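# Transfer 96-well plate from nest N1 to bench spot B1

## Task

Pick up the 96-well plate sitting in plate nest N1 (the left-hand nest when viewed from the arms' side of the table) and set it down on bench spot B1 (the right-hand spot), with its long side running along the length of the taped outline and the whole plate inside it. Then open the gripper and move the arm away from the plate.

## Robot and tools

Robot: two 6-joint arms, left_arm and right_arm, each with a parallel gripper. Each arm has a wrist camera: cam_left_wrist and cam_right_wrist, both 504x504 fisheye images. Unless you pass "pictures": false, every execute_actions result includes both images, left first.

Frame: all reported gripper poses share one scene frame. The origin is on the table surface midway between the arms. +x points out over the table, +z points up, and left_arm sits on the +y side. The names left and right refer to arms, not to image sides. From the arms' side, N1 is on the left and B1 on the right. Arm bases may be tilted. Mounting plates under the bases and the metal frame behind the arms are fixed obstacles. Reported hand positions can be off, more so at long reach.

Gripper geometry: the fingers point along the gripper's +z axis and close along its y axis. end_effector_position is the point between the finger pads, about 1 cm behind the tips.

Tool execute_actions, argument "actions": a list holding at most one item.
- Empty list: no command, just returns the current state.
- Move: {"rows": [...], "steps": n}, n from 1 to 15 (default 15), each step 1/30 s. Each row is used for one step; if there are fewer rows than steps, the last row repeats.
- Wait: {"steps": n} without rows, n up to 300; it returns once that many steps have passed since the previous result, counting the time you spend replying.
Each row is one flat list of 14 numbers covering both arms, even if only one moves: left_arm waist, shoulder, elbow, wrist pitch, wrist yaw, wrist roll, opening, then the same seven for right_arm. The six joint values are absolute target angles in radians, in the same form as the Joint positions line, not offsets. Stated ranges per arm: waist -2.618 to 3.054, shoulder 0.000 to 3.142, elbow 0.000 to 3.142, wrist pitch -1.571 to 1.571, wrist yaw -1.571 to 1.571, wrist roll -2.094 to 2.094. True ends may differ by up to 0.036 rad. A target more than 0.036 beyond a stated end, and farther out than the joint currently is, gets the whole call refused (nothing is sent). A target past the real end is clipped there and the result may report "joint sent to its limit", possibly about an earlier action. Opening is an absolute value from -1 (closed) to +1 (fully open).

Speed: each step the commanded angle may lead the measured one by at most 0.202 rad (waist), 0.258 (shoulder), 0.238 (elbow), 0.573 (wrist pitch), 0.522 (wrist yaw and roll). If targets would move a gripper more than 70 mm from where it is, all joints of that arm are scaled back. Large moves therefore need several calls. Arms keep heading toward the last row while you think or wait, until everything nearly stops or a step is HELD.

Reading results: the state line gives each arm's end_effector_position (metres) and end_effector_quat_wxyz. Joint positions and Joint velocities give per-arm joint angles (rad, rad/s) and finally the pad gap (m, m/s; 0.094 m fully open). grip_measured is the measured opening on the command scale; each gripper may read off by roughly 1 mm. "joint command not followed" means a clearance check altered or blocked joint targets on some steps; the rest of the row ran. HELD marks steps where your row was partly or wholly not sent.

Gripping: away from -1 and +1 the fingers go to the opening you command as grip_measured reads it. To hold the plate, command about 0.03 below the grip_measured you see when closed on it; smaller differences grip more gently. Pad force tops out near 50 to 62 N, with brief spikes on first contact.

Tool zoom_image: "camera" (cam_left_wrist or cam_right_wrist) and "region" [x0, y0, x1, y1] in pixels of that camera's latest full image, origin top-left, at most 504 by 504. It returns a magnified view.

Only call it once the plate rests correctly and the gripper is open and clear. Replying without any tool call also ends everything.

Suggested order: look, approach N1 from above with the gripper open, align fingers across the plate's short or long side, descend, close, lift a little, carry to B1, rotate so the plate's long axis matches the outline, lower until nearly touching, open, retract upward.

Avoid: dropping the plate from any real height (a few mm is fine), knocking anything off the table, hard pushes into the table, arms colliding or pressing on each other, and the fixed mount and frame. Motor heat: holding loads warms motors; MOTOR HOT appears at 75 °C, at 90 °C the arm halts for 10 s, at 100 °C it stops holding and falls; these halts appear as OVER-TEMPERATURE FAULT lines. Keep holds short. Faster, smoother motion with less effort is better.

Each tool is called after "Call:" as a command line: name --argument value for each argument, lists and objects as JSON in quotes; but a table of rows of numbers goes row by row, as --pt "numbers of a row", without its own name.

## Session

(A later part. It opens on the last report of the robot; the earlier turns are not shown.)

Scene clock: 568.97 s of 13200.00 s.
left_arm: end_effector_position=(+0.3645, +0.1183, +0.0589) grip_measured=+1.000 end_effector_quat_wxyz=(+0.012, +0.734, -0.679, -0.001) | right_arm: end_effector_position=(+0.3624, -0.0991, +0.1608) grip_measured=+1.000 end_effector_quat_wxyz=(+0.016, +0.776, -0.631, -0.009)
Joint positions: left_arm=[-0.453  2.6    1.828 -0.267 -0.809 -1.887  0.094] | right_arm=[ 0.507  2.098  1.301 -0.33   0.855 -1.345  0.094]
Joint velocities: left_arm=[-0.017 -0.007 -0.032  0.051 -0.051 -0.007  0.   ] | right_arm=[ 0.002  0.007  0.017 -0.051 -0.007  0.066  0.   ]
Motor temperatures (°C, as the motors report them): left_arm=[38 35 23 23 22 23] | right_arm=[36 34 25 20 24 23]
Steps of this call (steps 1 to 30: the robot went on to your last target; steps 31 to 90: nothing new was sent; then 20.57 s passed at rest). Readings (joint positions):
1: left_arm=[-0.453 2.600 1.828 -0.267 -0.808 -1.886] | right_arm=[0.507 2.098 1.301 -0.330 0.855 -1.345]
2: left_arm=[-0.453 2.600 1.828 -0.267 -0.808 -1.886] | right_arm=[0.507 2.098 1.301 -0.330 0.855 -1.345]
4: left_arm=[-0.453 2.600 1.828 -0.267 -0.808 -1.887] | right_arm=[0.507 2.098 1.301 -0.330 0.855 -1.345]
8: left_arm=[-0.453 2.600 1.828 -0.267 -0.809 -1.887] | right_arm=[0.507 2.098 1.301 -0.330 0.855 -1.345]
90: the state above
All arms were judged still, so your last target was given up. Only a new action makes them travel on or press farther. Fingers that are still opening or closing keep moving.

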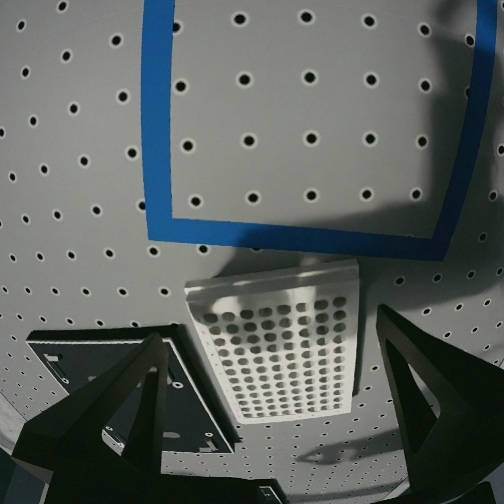

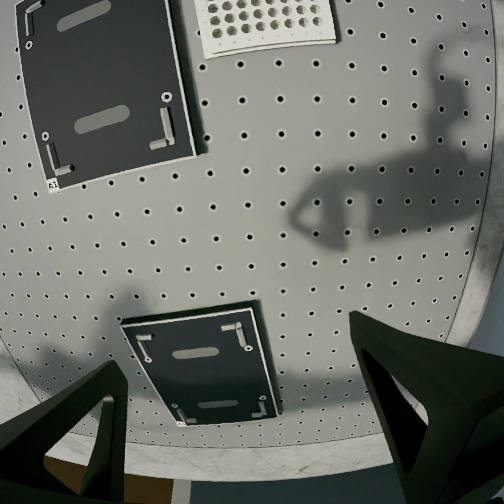

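Call:
zoom_image --camera "cam_left_wrist" --region '[170, 60, 338, 228]'

Call:
zoom_image --camera "cam_left_wrist" --region '[300, 60, 468, 228]'

Call:
zoom_image --camera "cam_left_wrist" --region '[60, 200, 228, 368]'

Call:
zoom_image --camera "cam_left_wrist" --region '[336, 260, 504, 428]'

Region (170, 60, 338, 228) of cam_left_wrist's 504x504 image, scaled by 3.000, with more detail than that image has.

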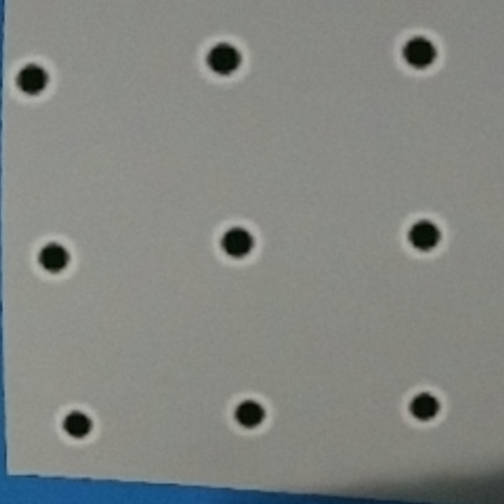

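Region (300, 60, 468, 228) of cam_left_wrist's 504x504 image, scaled by 3.000, with more detail than that image has.

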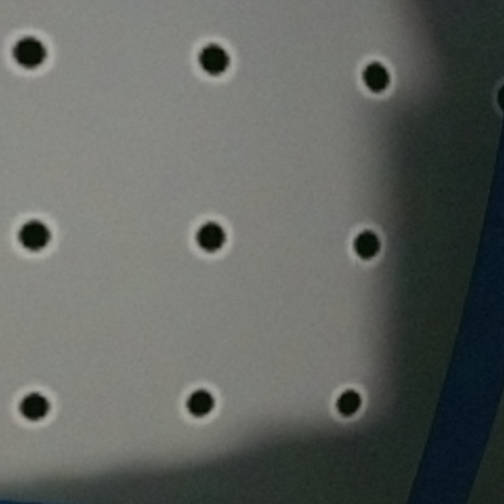

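Region (60, 200, 228, 368) of cam_left_wrist's 504x504 image, scaled by 3.000, with more detail than that image has.

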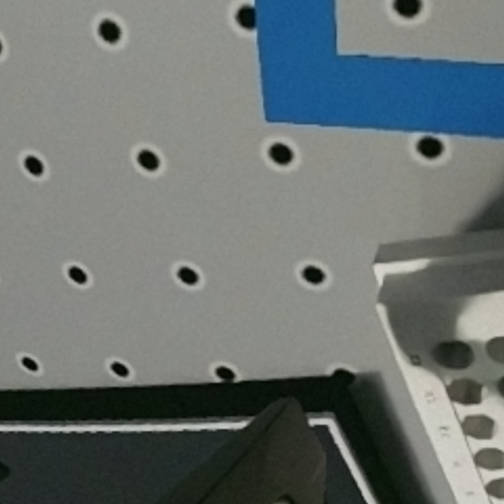

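Region (336, 260, 504, 428) of cam_left_wrist's 504x504 image, scaled by 3.000, with more detail than that image has.

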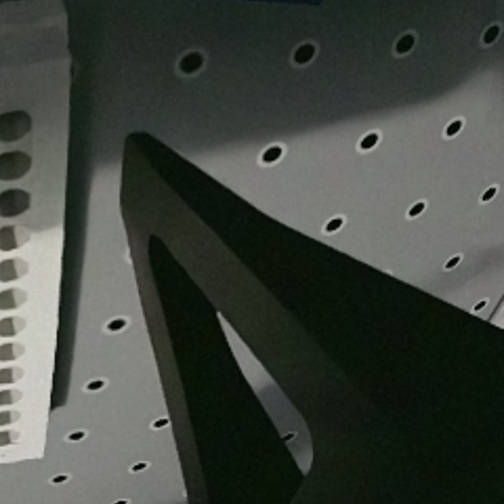

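Call:
execute_actions --actions '[{"rows": [ [-0.4785,2.6075,1.8499,-0.2898,-0.826,-1.889,1, 0.524,2.079,1.280,-0.3284,0.8521,-1.340,1], [-0.4785,2.6122,1.8530,-0.2920,-0.826,-1.885,1, 0.522,2.083,1.283,-0.3284,0.8521,-1.341,1], [-0.4785,2.6179,1.8583,-0.2946,-0.826,-1.881,1, 0.520,2.087,1.286,-0.3284,0.8521,-1.342,1], [-0.4785,2.6226,1.8655,-0.2976,-0.826,-1.877,1, 0.518,2.091,1.289,-0.3284,0.8521,-1.343,1], [-0.4785,2.6284,1.8746,-0.3009,-0.826,-1.873,1, 0.516,2.095,1.292,-0.3284,0.8521,-1.344,1], [-0.4785,2.6355,1.8853,-0.3044,-0.826,-1.869,1, 0.514,2.098,1.295,-0.3284,0.8521,-1.345,1], [-0.4785,2.6436,1.8976,-0.3081,-0.826,-1.8655,1, 0.514,2.098,1.295,-0.3284,0.8521,-1.345,1], [-0.4785,2.6526,1.9112,-0.3120,-0.826,-1.8625,1, 0.514,2.098,1.295,-0.3284,0.8521,-1.345,1], [-0.4785,2.6623,1.9258,-0.3159,-0.826,-1.8605,1, 0.514,2.098,1.295,-0.3284,0.8521,-1.345,1], [-0.4785,2.6727,1.9412,-0.3198,-0.826,-1.859,1, 0.514,2.098,1.295,-0.3284,0.8521,-1.345,1], [-0.4785,2.6835,1.9572,-0.3237,-0.826,-1.859,1, 0.514,2.098,1.295,-0.3284,0.8521,-1.345,1], [-0.4785,2.6945,1.9735,-0.3274,-0.826,-1.859,1, 0.514,2.098,1.295,-0.3284,0.8521,-1.345,1], [-0.4785,2.7055,1.9898,-0.3310,-0.826,-1.859,1, 0.514,2.098,1.295,-0.3284,0.8521,-1.345,1], [-0.4785,2.7165,2.0058,-0.3342,-0.826,-1.859,1, 0.514,2.098,1.295,-0.3284,0.8521,-1.345,1], [-0.4785,2.7272,2.0212,-0.3372,-0.826,-1.859,1, 0.514,2.098,1.295,-0.3284,0.8521,-1.345,1] ], "steps": 15}]' --pictures false

Call:
execute_actions --actions '[{"rows": [ [-0.4785,2.7373,2.0359,-0.3398,-0.826,-1.859,1, 0.514,2.098,1.295,-0.3284,0.8521,-1.345,1], [-0.4785,2.7468,2.0494,-0.3420,-0.826,-1.859,1, 0.514,2.098,1.295,-0.3284,0.8521,-1.345,1], [-0.4785,2.7554,2.0617,-0.3437,-0.826,-1.859,1, 0.514,2.098,1.295,-0.3284,0.8521,-1.345,1], [-0.4785,2.7630,2.0724,-0.3450,-0.826,-1.859,1, 0.514,2.098,1.295,-0.3284,0.8521,-1.345,1], [-0.4785,2.7693,2.0815,-0.3457,-0.826,-1.859,1, 0.514,2.098,1.295,-0.3284,0.8521,-1.345,1], [-0.4785,2.7744,2.0887,-0.3460,-0.826,-1.859,1, 0.514,2.098,1.295,-0.3284,0.8521,-1.345,1], [-0.4785,2.7782,2.0940,-0.3460,-0.826,-1.859,1, 0.514,2.098,1.295,-0.3284,0.8521,-1.345,1], [-0.4785,2.7804,2.0971,-0.3460,-0.826,-1.859,1, 0.514,2.098,1.295,-0.3284,0.8521,-1.345,1], [-0.4785,2.7812,2.0982,-0.3460,-0.826,-1.859,0.96, 0.514,2.098,1.295,-0.3284,0.8521,-1.345,1], [-0.4785,2.7812,2.0982,-0.3460,-0.826,-1.859,0.92, 0.514,2.098,1.295,-0.3284,0.8521,-1.345,1], [-0.4785,2.7812,2.0982,-0.3460,-0.826,-1.859,0.88, 0.514,2.098,1.295,-0.3284,0.8521,-1.345,1], [-0.4785,2.7812,2.0982,-0.3460,-0.826,-1.859,0.85, 0.514,2.098,1.295,-0.3284,0.8521,-1.345,1], [-0.4785,2.7812,2.0982,-0.3460,-0.826,-1.859,0.83, 0.514,2.098,1.295,-0.3284,0.8521,-1.345,1], [-0.4785,2.7812,2.0982,-0.3460,-0.826,-1.859,0.815, 0.514,2.098,1.295,-0.3284,0.8521,-1.345,1], [-0.4785,2.7812,2.0982,-0.3460,-0.826,-1.859,0.803, 0.514,2.098,1.295,-0.3284,0.8521,-1.345,1] ], "steps": 15}]' --pictures false

Call:
execute_actions --actions '[{"rows": [ [-0.4785,2.7812,2.0982,-0.3460,-0.826,-1.859,0.791, 0.514,2.098,1.295,-0.3284,0.8521,-1.345,1], [-0.4785,2.7812,2.0982,-0.3460,-0.826,-1.859,0.779, 0.514,2.098,1.295,-0.3284,0.8521,-1.345,1], [-0.4785,2.7812,2.0982,-0.3460,-0.826,-1.859,0.767, 0.514,2.098,1.295,-0.3284,0.8521,-1.345,1], [-0.4785,2.7812,2.0982,-0.3460,-0.826,-1.859,0.755, 0.514,2.098,1.295,-0.3284,0.8521,-1.345,1], [-0.4785,2.7812,2.0982,-0.3460,-0.826,-1.859,0.743, 0.514,2.098,1.295,-0.3284,0.8521,-1.345,1], [-0.4785,2.7812,2.0982,-0.3460,-0.826,-1.859,0.731, 0.514,2.098,1.295,-0.3284,0.8521,-1.345,1], [-0.4785,2.7812,2.0982,-0.3460,-0.826,-1.859,0.719, 0.514,2.098,1.295,-0.3284,0.8521,-1.345,1], [-0.4785,2.7812,2.0982,-0.3460,-0.826,-1.859,0.707, 0.514,2.098,1.295,-0.3284,0.8521,-1.345,1], [-0.4785,2.7812,2.0982,-0.3460,-0.826,-1.859,0.695, 0.514,2.098,1.295,-0.3284,0.8521,-1.345,1], [-0.4785,2.7812,2.0982,-0.3460,-0.826,-1.859,0.685, 0.514,2.098,1.295,-0.3284,0.8521,-1.345,1], [-0.4785,2.7812,2.0982,-0.3460,-0.826,-1.859,0.68, 0.514,2.098,1.295,-0.3284,0.8521,-1.345,1] ], "steps": 15}]'

Scene clock: 689.47 s of 13200.00 s.
left_arm: end_effector_position=(+0.3713, +0.1014, +0.0448) grip_measured=+1.000 end_effector_quat_wxyz=(+0.010, +0.730, -0.684, +0.001) | right_arm: end_effector_position=(+0.3624, -0.0991, +0.1608) grip_measured=+1.000 end_effector_quat_wxyz=(+0.016, +0.776, -0.631, -0.009)
Joint positions: left_arm=[-0.453  2.701  1.976 -0.304 -0.811 -1.868  0.094] | right_arm=[ 0.507  2.098  1.301 -0.33   0.855 -1.345  0.094]
Joint velocities: left_arm=[ 0.007  0.291  0.432 -0.051  0.007  0.022  0.   ] | right_arm=[ 0.012  0.017  0.007 -0.037  0.066 -0.081  0.   ]
Motor temperatures (°C, as the motors report them): left_arm=[42 35 23 23 22 23] | right_arm=[36 36 25 20 24 23]
Steps of this call (steps 1 to 90: nothing new was sent; then 117.00 s passed at rest; steps 91 to 105: all 15 steps of this action). Readings (joint positions):
91: left_arm=[-0.453 2.600 1.828 -0.267 -0.809 -1.887] | right_arm=[0.507 2.098 1.301 -0.330 0.855 -1.345]
92: left_arm=[-0.453 2.600 1.828 -0.268 -0.809 -1.887] | right_arm=[0.507 2.098 1.301 -0.330 0.855 -1.345]
94: left_arm=[-0.453 2.604 1.835 -0.272 -0.810 -1.887] | right_arm=[0.507 2.098 1.301 -0.330 0.855 -1.345]
98: left_arm=[-0.453 2.628 1.871 -0.281 -0.810 -1.878] | right_arm=[0.507 2.098 1.301 -0.330 0.855 -1.345]
105: the state above

Scene clock: 689.97 s of 13200.00 s.
left_arm: end_effector_position=(+0.3715, +0.0890, +0.0337) grip_measured=+0.811 end_effector_quat_wxyz=(+0.009, +0.729, -0.684, +0.002) | right_arm: end_effector_position=(+0.3624, -0.0991, +0.1608) grip_measured=+1.000 end_effector_quat_wxyz=(+0.016, +0.776, -0.631, -0.009)
Joint positions: left_arm=[-0.453  2.776  2.076 -0.326 -0.811 -1.864  0.085] | right_arm=[ 0.507  2.098  1.301 -0.33   0.855 -1.345  0.094]
Joint velocities: left_arm=[ 0.002 -0.002  0.032  0.081  0.007 -0.037 -0.013] | right_arm=[ 0.007 -0.012 -0.002 -0.081 -0.007  0.007  0.   ]
Motor temperatures (°C, as the motors report them): left_arm=[42 35 23 23 22 23] | right_arm=[36 36 25 20 24 23]
Steps of this call (steps 1 to 15: all 15 steps of this action). Readings (joint positions):
1: left_arm=[-0.453 2.712 1.991 -0.306 -0.811 -1.867] | right_arm=[0.507 2.098 1.301 -0.330 0.855 -1.345]
2: left_arm=[-0.453 2.722 2.006 -0.309 -0.811 -1.866] | right_arm=[0.507 2.098 1.301 -0.330 0.855 -1.345]
4: left_arm=[-0.453 2.742 2.033 -0.314 -0.811 -1.866] | right_arm=[0.507 2.098 1.301 -0.330 0.855 -1.345]
8: left_arm=[-0.453 2.769 2.067 -0.320 -0.811 -1.865] | right_arm=[0.507 2.098 1.301 -0.330 0.855 -1.345]
15: the state above

Scene clock: 690.47 s of 13200.00 s.
left_arm: end_effector_position=(+0.3715, +0.0890, +0.0338) grip_measured=+0.715 end_effector_quat_wxyz=(+0.009, +0.729, -0.684, +0.002) | right_arm: end_effector_position=(+0.3624, -0.0991, +0.1608) grip_measured=+1.000 end_effector_quat_wxyz=(+0.016, +0.776, -0.631, -0.009)
Joint positions: left_arm=[-0.453  2.776  2.076 -0.326 -0.811 -1.864  0.081] | right_arm=[ 0.507  2.098  1.301 -0.33   0.855 -1.345  0.094]
Joint velocities: left_arm=[-0.012  0.012 -0.007  0.022 -0.007 -0.022 -0.002] | right_arm=[ 0.017 -0.007 -0.007  0.037  0.037 -0.037  0.   ]
Motor temperatures (°C, as the motors report them): left_arm=[42 35 23 23 22 23] | right_arm=[36 35 25 20 24 23]
Steps of this call (steps 1 to 15: all 15 steps of this action). Readings (joint positions):
1: left_arm=[-0.453 2.776 2.076 -0.326 -0.811 -1.864] | right_arm=[0.507 2.098 1.301 -0.330 0.855 -1.345]
2: left_arm=[-0.453 2.776 2.076 -0.326 -0.811 -1.864] | right_arm=[0.507 2.098 1.301 -0.330 0.855 -1.345]
4: left_arm=[-0.453 2.776 2.076 -0.326 -0.811 -1.864] | right_arm=[0.507 2.098 1.301 -0.330 0.855 -1.345]
8: left_arm=[-0.453 2.776 2.076 -0.326 -0.811 -1.864] | right_arm=[0.507 2.098 1.301 -0.330 0.855 -1.345]
15: the state above

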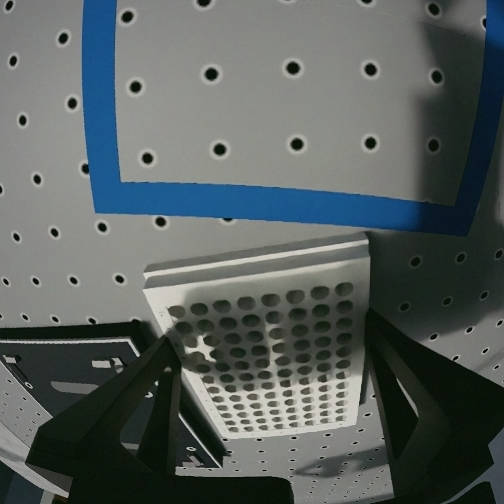

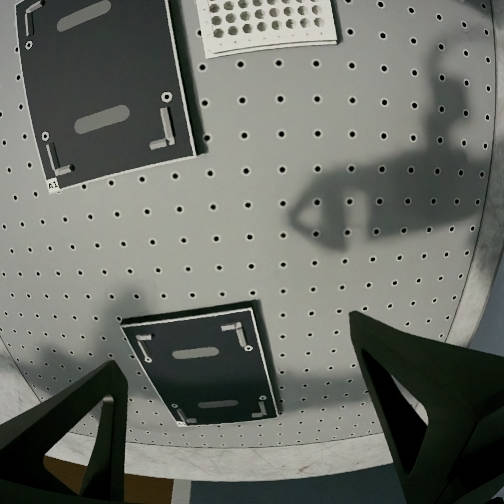

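Call:
zoom_image --camera "cam_left_wrist" --region '[60, 60, 228, 228]'

Call:
zoom_image --camera "cam_left_wrist" --region '[336, 50, 504, 218]'

Call:
zoom_image --camera "cam_left_wrist" --region '[100, 250, 226, 376]'

Call:
zoom_image --camera "cam_left_wrist" --region '[310, 225, 436, 351]'

Call:
zoom_image --camera "cam_left_wrist" --region '[205, 390, 289, 474]'

Call:
zoom_image --camera "cam_left_wrist" --region '[300, 380, 384, 464]'

Region (60, 60, 228, 228) of cam_left_wrist's 504x504 image, scaled by 3.000, with more detail than that image has.

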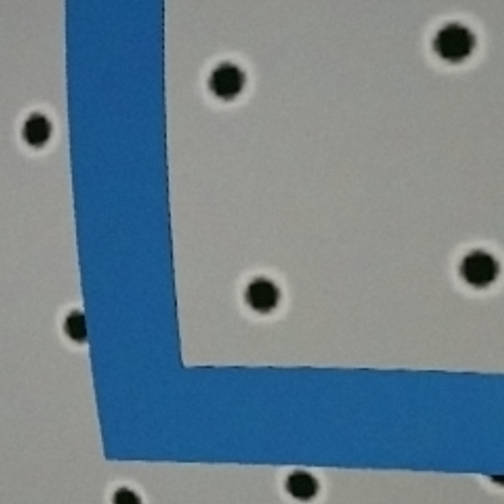

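Region (336, 50, 504, 218) of cam_left_wrist's 504x504 image, scaled by 3.000, with more detail than that image has.

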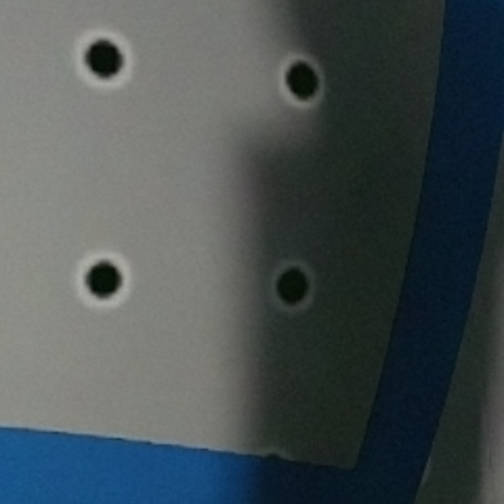

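Region (100, 250, 226, 376) of cam_left_wrist's 504x504 image, scaled by 4.000, with more detail than that image has.

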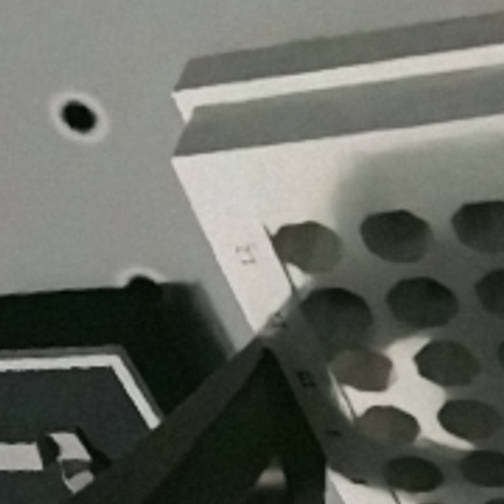

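Region (310, 225, 436, 351) of cam_left_wrist's 504x504 image, scaled by 4.000, with more detail than that image has.

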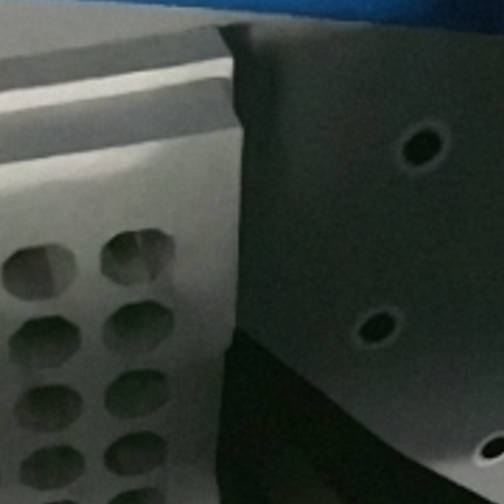

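Region (205, 390, 289, 474) of cam_left_wrist's 504x504 image, scaled by 6.000, with more detail than that image has.

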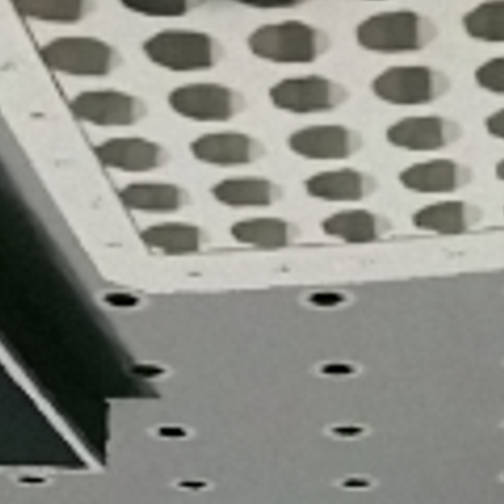

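Region (300, 380, 384, 464) of cam_left_wrist's 504x504 image, scaled by 6.000, with more detail than that image has.

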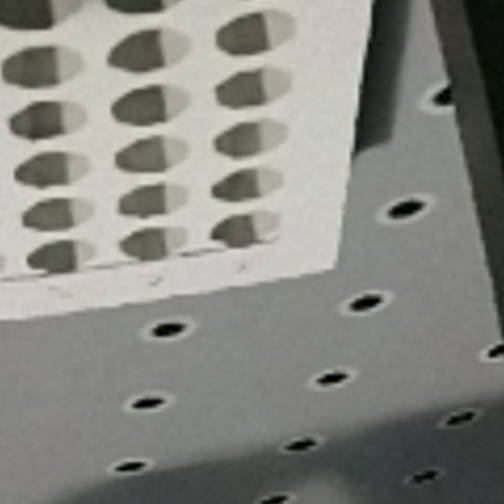

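Call:
execute_actions --actions '[{"rows": [ [-0.4785,2.7729,2.0907,-0.3460,-0.8260,-1.8590,0.677, 0.514,2.098,1.295,-0.3284,0.8521,-1.345,1], [-0.4785,2.7646,2.0831,-0.3396,-0.8234,-1.8590,0.675, 0.514,2.098,1.295,-0.3284,0.8521,-1.345,1], [-0.4785,2.7563,2.0756,-0.3332,-0.8208,-1.8590,0.675, 0.514,2.098,1.295,-0.3284,0.8521,-1.345,1], [-0.4785,2.7480,2.0680,-0.3268,-0.8182,-1.8590,0.675, 0.514,2.098,1.295,-0.3284,0.8521,-1.345,1], [-0.4785,2.7468,2.0668,-0.3204,-0.8156,-1.8590,0.675, 0.514,2.098,1.295,-0.3284,0.8521,-1.345,1], [-0.4770,2.7432,2.0631,-0.3140,-0.8130,-1.8579,0.675, 0.514,2.098,1.295,-0.3284,0.8521,-1.345,1], [-0.4750,2.7372,2.0569,-0.3135,-0.8127,-1.8544,0.675, 0.514,2.098,1.295,-0.3284,0.8521,-1.345,1], [-0.4730,2.7289,2.0484,-0.3121,-0.8117,-1.8487,0.675, 0.514,2.098,1.295,-0.3284,0.8521,-1.345,1], [-0.4715,2.7183,2.0377,-0.3096,-0.8101,-1.8409,0.675, 0.514,2.098,1.295,-0.3284,0.8521,-1.345,1], [-0.4709,2.7057,2.0248,-0.3063,-0.8079,-1.8309,0.675, 0.514,2.098,1.295,-0.3284,0.8521,-1.345,1], [-0.4691,2.6911,2.0099,-0.3021,-0.8051,-1.8188,0.675, 0.514,2.098,1.295,-0.3284,0.8521,-1.345,1], [-0.4661,2.6747,1.9931,-0.2971,-0.8016,-1.8048,0.675, 0.514,2.098,1.295,-0.3284,0.8521,-1.345,1], [-0.4620,2.6567,1.9747,-0.2914,-0.7976,-1.7891,0.675, 0.514,2.098,1.295,-0.3284,0.8521,-1.345,1], [-0.4567,2.6373,1.9549,-0.2850,-0.7931,-1.7716,0.675, 0.514,2.098,1.295,-0.3284,0.8521,-1.345,1], [-0.4504,2.6166,1.9338,-0.2781,-0.7880,-1.7527,0.675, 0.514,2.098,1.295,-0.3284,0.8521,-1.345,1] ], "steps": 15}]' --pictures false

Call:
execute_actions --actions '[{"rows": [ [-0.4431,2.5950,1.9117,-0.2706,-0.7825,-1.7324,0.675, 0.514,2.098,1.295,-0.3284,0.8521,-1.345,1], [-0.4348,2.5726,1.8888,-0.2628,-0.7764,-1.7110,0.675, 0.514,2.098,1.295,-0.3284,0.8521,-1.345,1], [-0.4257,2.5497,1.8654,-0.2547,-0.7700,-1.6886,0.675, 0.514,2.098,1.295,-0.3284,0.8521,-1.345,1], [-0.4157,2.5266,1.8418,-0.2463,-0.7632,-1.6655,0.675, 0.514,2.098,1.295,-0.3284,0.8521,-1.345,1], [-0.4051,2.5034,1.8181,-0.2379,-0.7562,-1.6419,0.675, 0.514,2.098,1.295,-0.3284,0.8521,-1.345,1], [-0.3939,2.4805,1.7947,-0.2295,-0.7488,-1.6179,0.675, 0.514,2.098,1.295,-0.3284,0.8521,-1.345,1], [-0.3821,2.4581,1.7718,-0.2212,-0.7413,-1.5938,0.675, 0.514,2.098,1.295,-0.3284,0.8521,-1.345,1], [-0.3700,2.4365,1.7497,-0.2130,-0.7337,-1.5698,0.675, 0.514,2.098,1.295,-0.3284,0.8521,-1.345,1], [-0.3576,2.4158,1.7286,-0.2050,-0.7260,-1.5462,0.675, 0.514,2.098,1.295,-0.3284,0.8521,-1.345,1], [-0.3450,2.3964,1.7088,-0.1974,-0.7183,-1.5231,0.675, 0.514,2.098,1.295,-0.3284,0.8521,-1.345,1], [-0.3324,2.3784,1.6904,-0.1901,-0.7107,-1.5007,0.675, 0.514,2.098,1.295,-0.3284,0.8521,-1.345,1], [-0.3198,2.3620,1.6736,-0.1832,-0.7033,-1.4793,0.675, 0.514,2.098,1.295,-0.3284,0.8521,-1.345,1], [-0.3074,2.3474,1.6587,-0.1768,-0.6962,-1.4590,0.675, 0.514,2.098,1.295,-0.3284,0.8521,-1.345,1], [-0.2953,2.3348,1.6458,-0.1709,-0.6894,-1.4401,0.675, 0.514,2.098,1.295,-0.3284,0.8521,-1.345,1], [-0.2835,2.3242,1.6351,-0.1655,-0.6829,-1.4226,0.675, 0.514,2.098,1.295,-0.3284,0.8521,-1.345,1] ], "steps": 15}]' --pictures false

Call:
execute_actions --actions '[{"rows": [ [-0.2723,2.3159,1.6266,-0.1606,-0.6769,-1.4069,0.675, 0.514,2.098,1.295,-0.3284,0.8521,-1.345,1], [-0.2617,2.3099,1.6204,-0.1563,-0.6715,-1.3929,0.675, 0.514,2.098,1.295,-0.3284,0.8521,-1.345,1], [-0.2517,2.3063,1.6167,-0.1525,-0.6666,-1.3808,0.675, 0.514,2.098,1.295,-0.3284,0.8521,-1.345,1], [-0.2426,2.3051,1.6155,-0.1493,-0.6624,-1.3708,0.675, 0.514,2.098,1.295,-0.3284,0.8521,-1.345,1], [-0.2343,2.3051,1.6155,-0.1467,-0.6589,-1.3630,0.675, 0.514,2.098,1.295,-0.3284,0.8521,-1.345,1], [-0.2270,2.3051,1.6155,-0.1447,-0.6561,-1.3573,0.675, 0.514,2.098,1.295,-0.3284,0.8521,-1.345,1], [-0.2207,2.3051,1.6155,-0.1433,-0.6541,-1.3538,0.675, 0.514,2.098,1.295,-0.3284,0.8521,-1.345,1], [-0.2154,2.3051,1.6155,-0.1424,-0.6529,-1.3527,0.675, 0.514,2.098,1.295,-0.3284,0.8521,-1.345,1], [-0.2113,2.3051,1.6155,-0.1421,-0.6525,-1.3527,0.675, 0.514,2.098,1.295,-0.3284,0.8521,-1.345,1], [-0.2083,2.3051,1.6155,-0.1421,-0.6525,-1.3527,0.675, 0.514,2.098,1.295,-0.3284,0.8521,-1.345,1], [-0.2065,2.3051,1.6155,-0.1421,-0.6525,-1.3527,0.675, 0.514,2.098,1.295,-0.3284,0.8521,-1.345,1], [-0.2059,2.3051,1.6155,-0.1421,-0.6525,-1.3527,0.675, 0.514,2.098,1.295,-0.3284,0.8521,-1.345,1] ], "steps": 15}]' --pictures false

Call:
execute_actions --actions '[{"rows": [ [-0.2059,2.3051,1.6155,-0.1421,-0.6525,-1.3527,0.687, 0.514,2.098,1.295,-0.3284,0.8521,-1.345,1], [-0.2075,2.3051,1.6155,-0.1421,-0.6525,-1.3527,0.699, 0.514,2.098,1.295,-0.3284,0.8521,-1.345,1], [-0.2092,2.3051,1.6155,-0.1421,-0.6525,-1.3527,0.71, 0.514,2.098,1.295,-0.3284,0.8521,-1.345,1], [-0.2108,2.3051,1.6155,-0.1421,-0.6525,-1.3527,0.72, 0.514,2.098,1.295,-0.3284,0.8521,-1.345,1], [-0.2125,2.3051,1.6155,-0.1421,-0.6525,-1.3527,0.735, 0.514,2.098,1.295,-0.3284,0.8521,-1.345,1], [-0.2125,2.3051,1.6155,-0.1421,-0.6525,-1.3527,0.755, 0.514,2.098,1.295,-0.3284,0.8521,-1.345,1], [-0.2125,2.3051,1.6155,-0.1421,-0.6525,-1.3527,0.785, 0.514,2.098,1.295,-0.3284,0.8521,-1.345,1], [-0.2125,2.3031,1.6145,-0.1421,-0.6525,-1.3527,0.825, 0.514,2.098,1.295,-0.3284,0.8521,-1.345,1], [-0.2125,2.3011,1.6135,-0.1421,-0.6525,-1.3527,0.875, 0.514,2.098,1.295,-0.3284,0.8521,-1.345,1], [-0.2125,2.2991,1.6125,-0.1421,-0.6525,-1.3527,0.93, 0.514,2.098,1.295,-0.3284,0.8521,-1.345,1], [-0.2125,2.2972,1.6108,-0.1421,-0.6525,-1.3527,1, 0.514,2.098,1.295,-0.3284,0.8521,-1.345,1], [-0.2125,2.2914,1.6058,-0.1421,-0.6525,-1.3527,1, 0.514,2.098,1.295,-0.3284,0.8521,-1.345,1], [-0.2125,2.2820,1.5975,-0.1421,-0.6525,-1.3527,1, 0.514,2.098,1.295,-0.3284,0.8521,-1.345,1], [-0.2125,2.2688,1.5859,-0.1421,-0.6525,-1.3527,1, 0.514,2.098,1.295,-0.3284,0.8521,-1.345,1], [-0.2125,2.2522,1.5713,-0.1421,-0.6525,-1.3527,1, 0.514,2.098,1.295,-0.3284,0.8521,-1.345,1] ], "steps": 15}]' --pictures false

Call:
execute_actions --actions '[{"rows": [ [-0.2125,2.2323,1.5538,-0.1421,-0.6525,-1.3527,1, 0.514,2.098,1.295,-0.3284,0.8521,-1.345,1], [-0.2125,2.2092,1.5335,-0.1421,-0.6525,-1.3527,1, 0.514,2.098,1.295,-0.3284,0.8521,-1.345,1], [-0.2125,2.1833,1.5108,-0.1421,-0.6525,-1.3527,1, 0.514,2.098,1.295,-0.3284,0.8521,-1.345,1], [-0.2125,2.1548,1.4857,-0.1421,-0.6525,-1.3527,1, 0.514,2.098,1.295,-0.3284,0.8521,-1.345,1], [-0.2125,2.1241,1.4588,-0.1421,-0.6525,-1.3527,1, 0.514,2.098,1.295,-0.3284,0.8521,-1.345,1], [-0.2125,2.0915,1.4301,-0.1421,-0.6525,-1.3527,1, 0.514,2.098,1.295,-0.3284,0.8521,-1.345,1], [-0.2125,2.0573,1.4000,-0.1421,-0.6525,-1.3527,1, 0.514,2.098,1.295,-0.3284,0.8521,-1.345,1], [-0.2125,2.0219,1.3689,-0.1421,-0.6525,-1.3527,1, 0.514,2.098,1.295,-0.3284,0.8521,-1.345,1], [-0.2125,1.9857,1.3371,-0.1421,-0.6525,-1.3527,1, 0.514,2.098,1.295,-0.3284,0.8521,-1.345,1], [-0.2125,1.9491,1.3050,-0.1421,-0.6525,-1.3527,1, 0.514,2.098,1.295,-0.3284,0.8521,-1.345,1], [-0.2125,1.9125,1.2729,-0.1421,-0.6525,-1.3527,1, 0.514,2.098,1.295,-0.3284,0.8521,-1.345,1], [-0.2125,1.8763,1.2411,-0.1421,-0.6525,-1.3527,1, 0.514,2.098,1.295,-0.3284,0.8521,-1.345,1], [-0.2125,1.8409,1.2100,-0.1421,-0.6525,-1.3527,1, 0.514,2.098,1.295,-0.3284,0.8521,-1.345,1], [-0.2125,1.8067,1.1799,-0.1421,-0.6525,-1.3527,1, 0.514,2.098,1.295,-0.3284,0.8521,-1.345,1], [-0.2125,1.7741,1.1513,-0.1421,-0.6525,-1.3527,1, 0.514,2.098,1.295,-0.3284,0.8521,-1.345,1] ], "steps": 15}]' --pictures false

Call:
execute_actions --actions '[{"rows": [ [-0.2125,1.7434,1.1243,-0.1421,-0.6525,-1.3527,1, 0.514,2.098,1.295,-0.3284,0.8521,-1.345,1], [-0.2125,1.7149,1.0992,-0.1421,-0.6525,-1.3527,1, 0.514,2.098,1.295,-0.3284,0.8521,-1.345,1], [-0.2125,1.6890,1.0765,-0.1421,-0.6525,-1.3527,1, 0.514,2.098,1.295,-0.3284,0.8521,-1.345,1], [-0.2125,1.6659,1.0562,-0.1421,-0.6525,-1.3527,1, 0.514,2.098,1.295,-0.3284,0.8521,-1.345,1], [-0.2125,1.6460,1.0387,-0.1421,-0.6525,-1.3527,1, 0.514,2.098,1.295,-0.3284,0.8521,-1.345,1], [-0.2125,1.6294,1.0241,-0.1421,-0.6525,-1.3527,1, 0.514,2.098,1.295,-0.3284,0.8521,-1.345,1], [-0.2125,1.6162,1.0125,-0.1421,-0.6525,-1.3527,1, 0.514,2.098,1.295,-0.3284,0.8521,-1.345,1], [-0.2125,1.6068,1.0042,-0.1421,-0.6525,-1.3527,1, 0.514,2.098,1.295,-0.3284,0.8521,-1.345,1], [-0.2125,1.6010,0.9992,-0.1421,-0.6525,-1.3527,1, 0.514,2.098,1.295,-0.3284,0.8521,-1.345,1], [-0.2125,1.5991,0.9975,-0.1421,-0.6525,-1.3527,1, 0.514,2.098,1.295,-0.3284,0.8521,-1.345,1] ], "steps": 14}]'

Scene clock: 810.97 s of 13200.00 s.
left_arm: end_effector_position=(+0.3807, +0.1044, +0.0499) grip_measured=+0.715 end_effector_quat_wxyz=(+0.013, +0.714, -0.700, +0.009) | right_arm: end_effector_position=(+0.3624, -0.0991, +0.1608) grip_measured=+1.000 end_effector_quat_wxyz=(+0.016, +0.776, -0.631, -0.009)
Joint positions: left_arm=[-0.451  2.679  1.977 -0.31  -0.797 -1.81   0.081] | right_arm=[ 0.507  2.098  1.301 -0.33   0.855 -1.345  0.094]
Joint velocities: left_arm=[ 0.037 -0.54  -0.545  0.051  0.066  0.33   0.   ] | right_arm=[-0.007  0.007 -0.002  0.037 -0.095  0.007  0.   ]
Motor temperatures (°C, as the motors report them): left_arm=[45 35 23 23 22 23] | right_arm=[36 34 25 20 24 23]
Steps of this call (steps 1 to 15: the robot went on to your last target; steps 16 to 90: nothing new was sent; then 117.00 s passed at rest; steps 91 to 105: all 15 steps of this action). Readings (joint positions):
91: left_arm=[-0.453 2.776 2.076 -0.326 -0.811 -1.864] | right_arm=[0.507 2.098 1.301 -0.330 0.855 -1.345]
92: left_arm=[-0.453 2.776 2.076 -0.326 -0.811 -1.864] | right_arm=[0.507 2.098 1.301 -0.330 0.855 -1.345]
94: left_arm=[-0.453 2.776 2.076 -0.326 -0.811 -1.864] | right_arm=[0.507 2.098 1.301 -0.330 0.855 -1.345]
98: left_arm=[-0.453 2.770 2.073 -0.325 -0.810 -1.862] | right_arm=[0.507 2.098 1.301 -0.330 0.855 -1.345]
105: the state above

Scene clock: 811.47 s of 13200.00 s.
left_arm: end_effector_position=(+0.4093, +0.2222, +0.0542) grip_measured=+0.715 end_effector_quat_wxyz=(+0.007, +0.674, -0.739, +0.007) | right_arm: end_effector_position=(+0.3624, -0.0991, +0.1608) grip_measured=+1.000 end_effector_quat_wxyz=(+0.016, +0.776, -0.631, -0.009)
Joint positions: left_arm=[-0.289  2.358  1.675 -0.202 -0.714 -1.513  0.081] | right_arm=[ 0.507  2.098  1.301 -0.33   0.855 -1.345  0.094]
Joint velocities: left_arm=[ 0.354 -0.369 -0.359  0.198  0.183  0.52   0.001] | right_arm=[ 0.002 -0.002  0.002 -0.037  0.037  0.022  0.   ]
Motor temperatures (°C, as the motors report them): left_arm=[45 35 23 23 22 23] | right_arm=[36 34 25 20 24 23]
Steps of this call (steps 1 to 15: all 15 steps of this action). Readings (joint positions):
1: left_arm=[-0.449 2.658 1.956 -0.305 -0.793 -1.797] | right_arm=[0.507 2.098 1.301 -0.330 0.855 -1.345]
2: left_arm=[-0.445 2.637 1.935 -0.300 -0.788 -1.781] | right_arm=[0.507 2.098 1.301 -0.330 0.855 -1.345]
4: left_arm=[-0.431 2.590 1.891 -0.287 -0.778 -1.747] | right_arm=[0.507 2.098 1.301 -0.330 0.855 -1.345]
8: left_arm=[-0.386 2.493 1.802 -0.256 -0.756 -1.665] | right_arm=[0.507 2.098 1.301 -0.330 0.855 -1.345]
15: the state above

Scene clock: 811.97 s of 13200.00 s.
left_arm: end_effector_position=(+0.4053, +0.2632, +0.0317) grip_measured=+0.715 end_effector_quat_wxyz=(-0.012, -0.648, +0.762, +0.000) | right_arm: end_effector_position=(+0.3624, -0.0991, +0.1608) grip_measured=+1.000 end_effector_quat_wxyz=(+0.016, +0.776, -0.631, -0.009)
Joint positions: left_arm=[-0.194  2.322  1.631 -0.158 -0.657 -1.366  0.081] | right_arm=[ 0.507  2.098  1.301 -0.33   0.855 -1.345  0.094]
Joint velocities: left_arm=[-0.012 -0.002 -0.007  0.037  0.037  0.11  -0.   ] | right_arm=[-0.002 -0.012 -0.027 -0.007 -0.051 -0.022  0.   ]
Motor temperatures (°C, as the motors report them): left_arm=[45 35 23 23 22 23] | right_arm=[36 34 25 20 24 23]
Steps of this call (steps 1 to 15: all 15 steps of this action). Readings (joint positions):
1: left_arm=[-0.277 2.346 1.663 -0.196 -0.708 -1.494] | right_arm=[0.507 2.098 1.301 -0.330 0.855 -1.345]
2: left_arm=[-0.266 2.336 1.653 -0.190 -0.701 -1.475] | right_arm=[0.507 2.098 1.301 -0.330 0.855 -1.345]
4: left_arm=[-0.245 2.325 1.641 -0.180 -0.690 -1.442] | right_arm=[0.507 2.098 1.301 -0.330 0.855 -1.345]
8: left_arm=[-0.213 2.322 1.634 -0.165 -0.671 -1.395] | right_arm=[0.507 2.098 1.301 -0.330 0.855 -1.345]
15: the state above

Scene clock: 812.47 s of 13200.00 s.
left_arm: end_effector_position=(+0.4033, +0.2647, +0.0353) grip_measured=+1.000 end_effector_quat_wxyz=(-0.015, -0.645, +0.764, -0.002) | right_arm: end_effector_position=(+0.3624, -0.0991, +0.1608) grip_measured=+1.000 end_effector_quat_wxyz=(+0.016, +0.776, -0.631, -0.009)
Joint positions: left_arm=[-0.194  2.302  1.606 -0.153 -0.65  -1.358  0.094] | right_arm=[ 0.507  2.098  1.301 -0.33   0.855 -1.345  0.094]
Joint velocities: left_arm=[-0.007 -0.305 -0.364 -0.066  0.007 -0.037  0.   ] | right_arm=[ 0.007 -0.022 -0.012 -0.007  0.037 -0.007  0.   ]
Motor temperatures (°C, as the motors report them): left_arm=[45 35 23 23 22 23] | right_arm=[36 34 25 20 24 23]
Steps of this call (steps 1 to 15: all 15 steps of this action). Readings (joint positions):
1: left_arm=[-0.194 2.322 1.631 -0.157 -0.655 -1.364] | right_arm=[0.507 2.098 1.301 -0.330 0.855 -1.345]
2: left_arm=[-0.194 2.322 1.631 -0.157 -0.654 -1.363] | right_arm=[0.507 2.098 1.301 -0.330 0.855 -1.345]
4: left_arm=[-0.194 2.322 1.631 -0.157 -0.654 -1.361] | right_arm=[0.507 2.098 1.301 -0.330 0.855 -1.345]
8: left_arm=[-0.194 2.322 1.631 -0.156 -0.652 -1.359] | right_arm=[0.507 2.098 1.301 -0.330 0.855 -1.345]
15: the state above

Scene clock: 812.97 s of 13200.00 s.
left_arm: end_effector_position=(+0.3962, +0.3397, +0.1312) grip_measured=+1.000 end_effector_quat_wxyz=(+0.011, -0.664, +0.747, -0.025) | right_arm: end_effector_position=(+0.3624, -0.0991, +0.1608) grip_measured=+1.000 end_effector_quat_wxyz=(+0.016, +0.776, -0.631, -0.009)
Joint positions: left_arm=[-0.194  1.84   1.219 -0.143 -0.645 -1.358  0.094] | right_arm=[ 0.507  2.098  1.301 -0.33   0.855 -1.345  0.094]
Joint velocities: left_arm=[-0.007 -1.013 -0.842 -0.11  -0.022  0.007  0.   ] | right_arm=[-0.002 -0.007  0.007 -0.022  0.007  0.037  0.   ]
Motor temperatures (°C, as the motors report them): left_arm=[45 35 23 23 22 23] | right_arm=[36 34 25 20 24 23]
Steps of this call (steps 1 to 15: all 15 steps of this action). Readings (joint positions):
1: left_arm=[-0.194 2.290 1.591 -0.153 -0.649 -1.358] | right_arm=[0.507 2.098 1.301 -0.330 0.855 -1.345]
2: left_arm=[-0.194 2.274 1.574 -0.153 -0.648 -1.358] | right_arm=[0.507 2.098 1.301 -0.330 0.855 -1.345]
4: left_arm=[-0.194 2.232 1.532 -0.152 -0.647 -1.358] | right_arm=[0.507 2.098 1.301 -0.330 0.855 -1.345]
8: left_arm=[-0.194 2.108 1.428 -0.150 -0.645 -1.358] | right_arm=[0.507 2.098 1.301 -0.330 0.855 -1.345]
15: the state above

Scene clock: 813.43 s of 13200.00 s.
left_arm: end_effector_position=(+0.3662, +0.3681, +0.1692) grip_measured=+1.000 end_effector_quat_wxyz=(+0.017, -0.668, +0.743, -0.029) | right_arm: end_effector_position=(+0.3624, -0.0991, +0.1608) grip_measured=+1.000 end_effector_quat_wxyz=(+0.016, +0.776, -0.631, -0.009)
Joint positions: left_arm=[-0.194  1.617  1.013 -0.141 -0.645 -1.358  0.094] | right_arm=[ 0.507  2.098  1.301 -0.33   0.855 -1.345  0.094]
Joint velocities: left_arm=[-0.012  0.002 -0.027  0.051 -0.066 -0.022  0.   ] | right_arm=[ 0.032  0.022 -0.012  0.007 -0.037 -0.081  0.   ]
Motor temperatures (°C, as the motors report them): left_arm=[45 35 23 23 22 23] | right_arm=[36 34 25 20 24 23]
Steps of this call (steps 1 to 14: all 14 steps of this action). Readings (joint positions):
1: left_arm=[-0.194 1.805 1.191 -0.142 -0.645 -1.358] | right_arm=[0.507 2.098 1.301 -0.330 0.855 -1.345]
2: left_arm=[-0.194 1.773 1.163 -0.142 -0.645 -1.358] | right_arm=[0.507 2.098 1.301 -0.330 0.855 -1.345]
4: left_arm=[-0.194 1.716 1.112 -0.141 -0.645 -1.358] | right_arm=[0.507 2.098 1.301 -0.330 0.855 -1.345]
8: left_arm=[-0.194 1.639 1.038 -0.141 -0.645 -1.358] | right_arm=[0.507 2.098 1.301 -0.330 0.855 -1.345]
14: the state above

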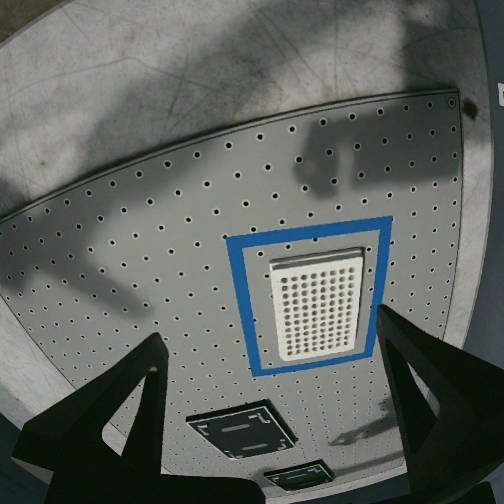

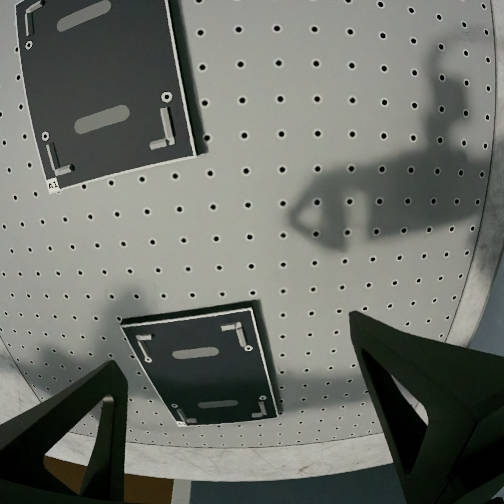

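The plate is resting lengthwise inside the taped outline with margin on every side, and both grippers are open and clear.

Call:
finished_scene --scene 2

The scene is finished: the task was done.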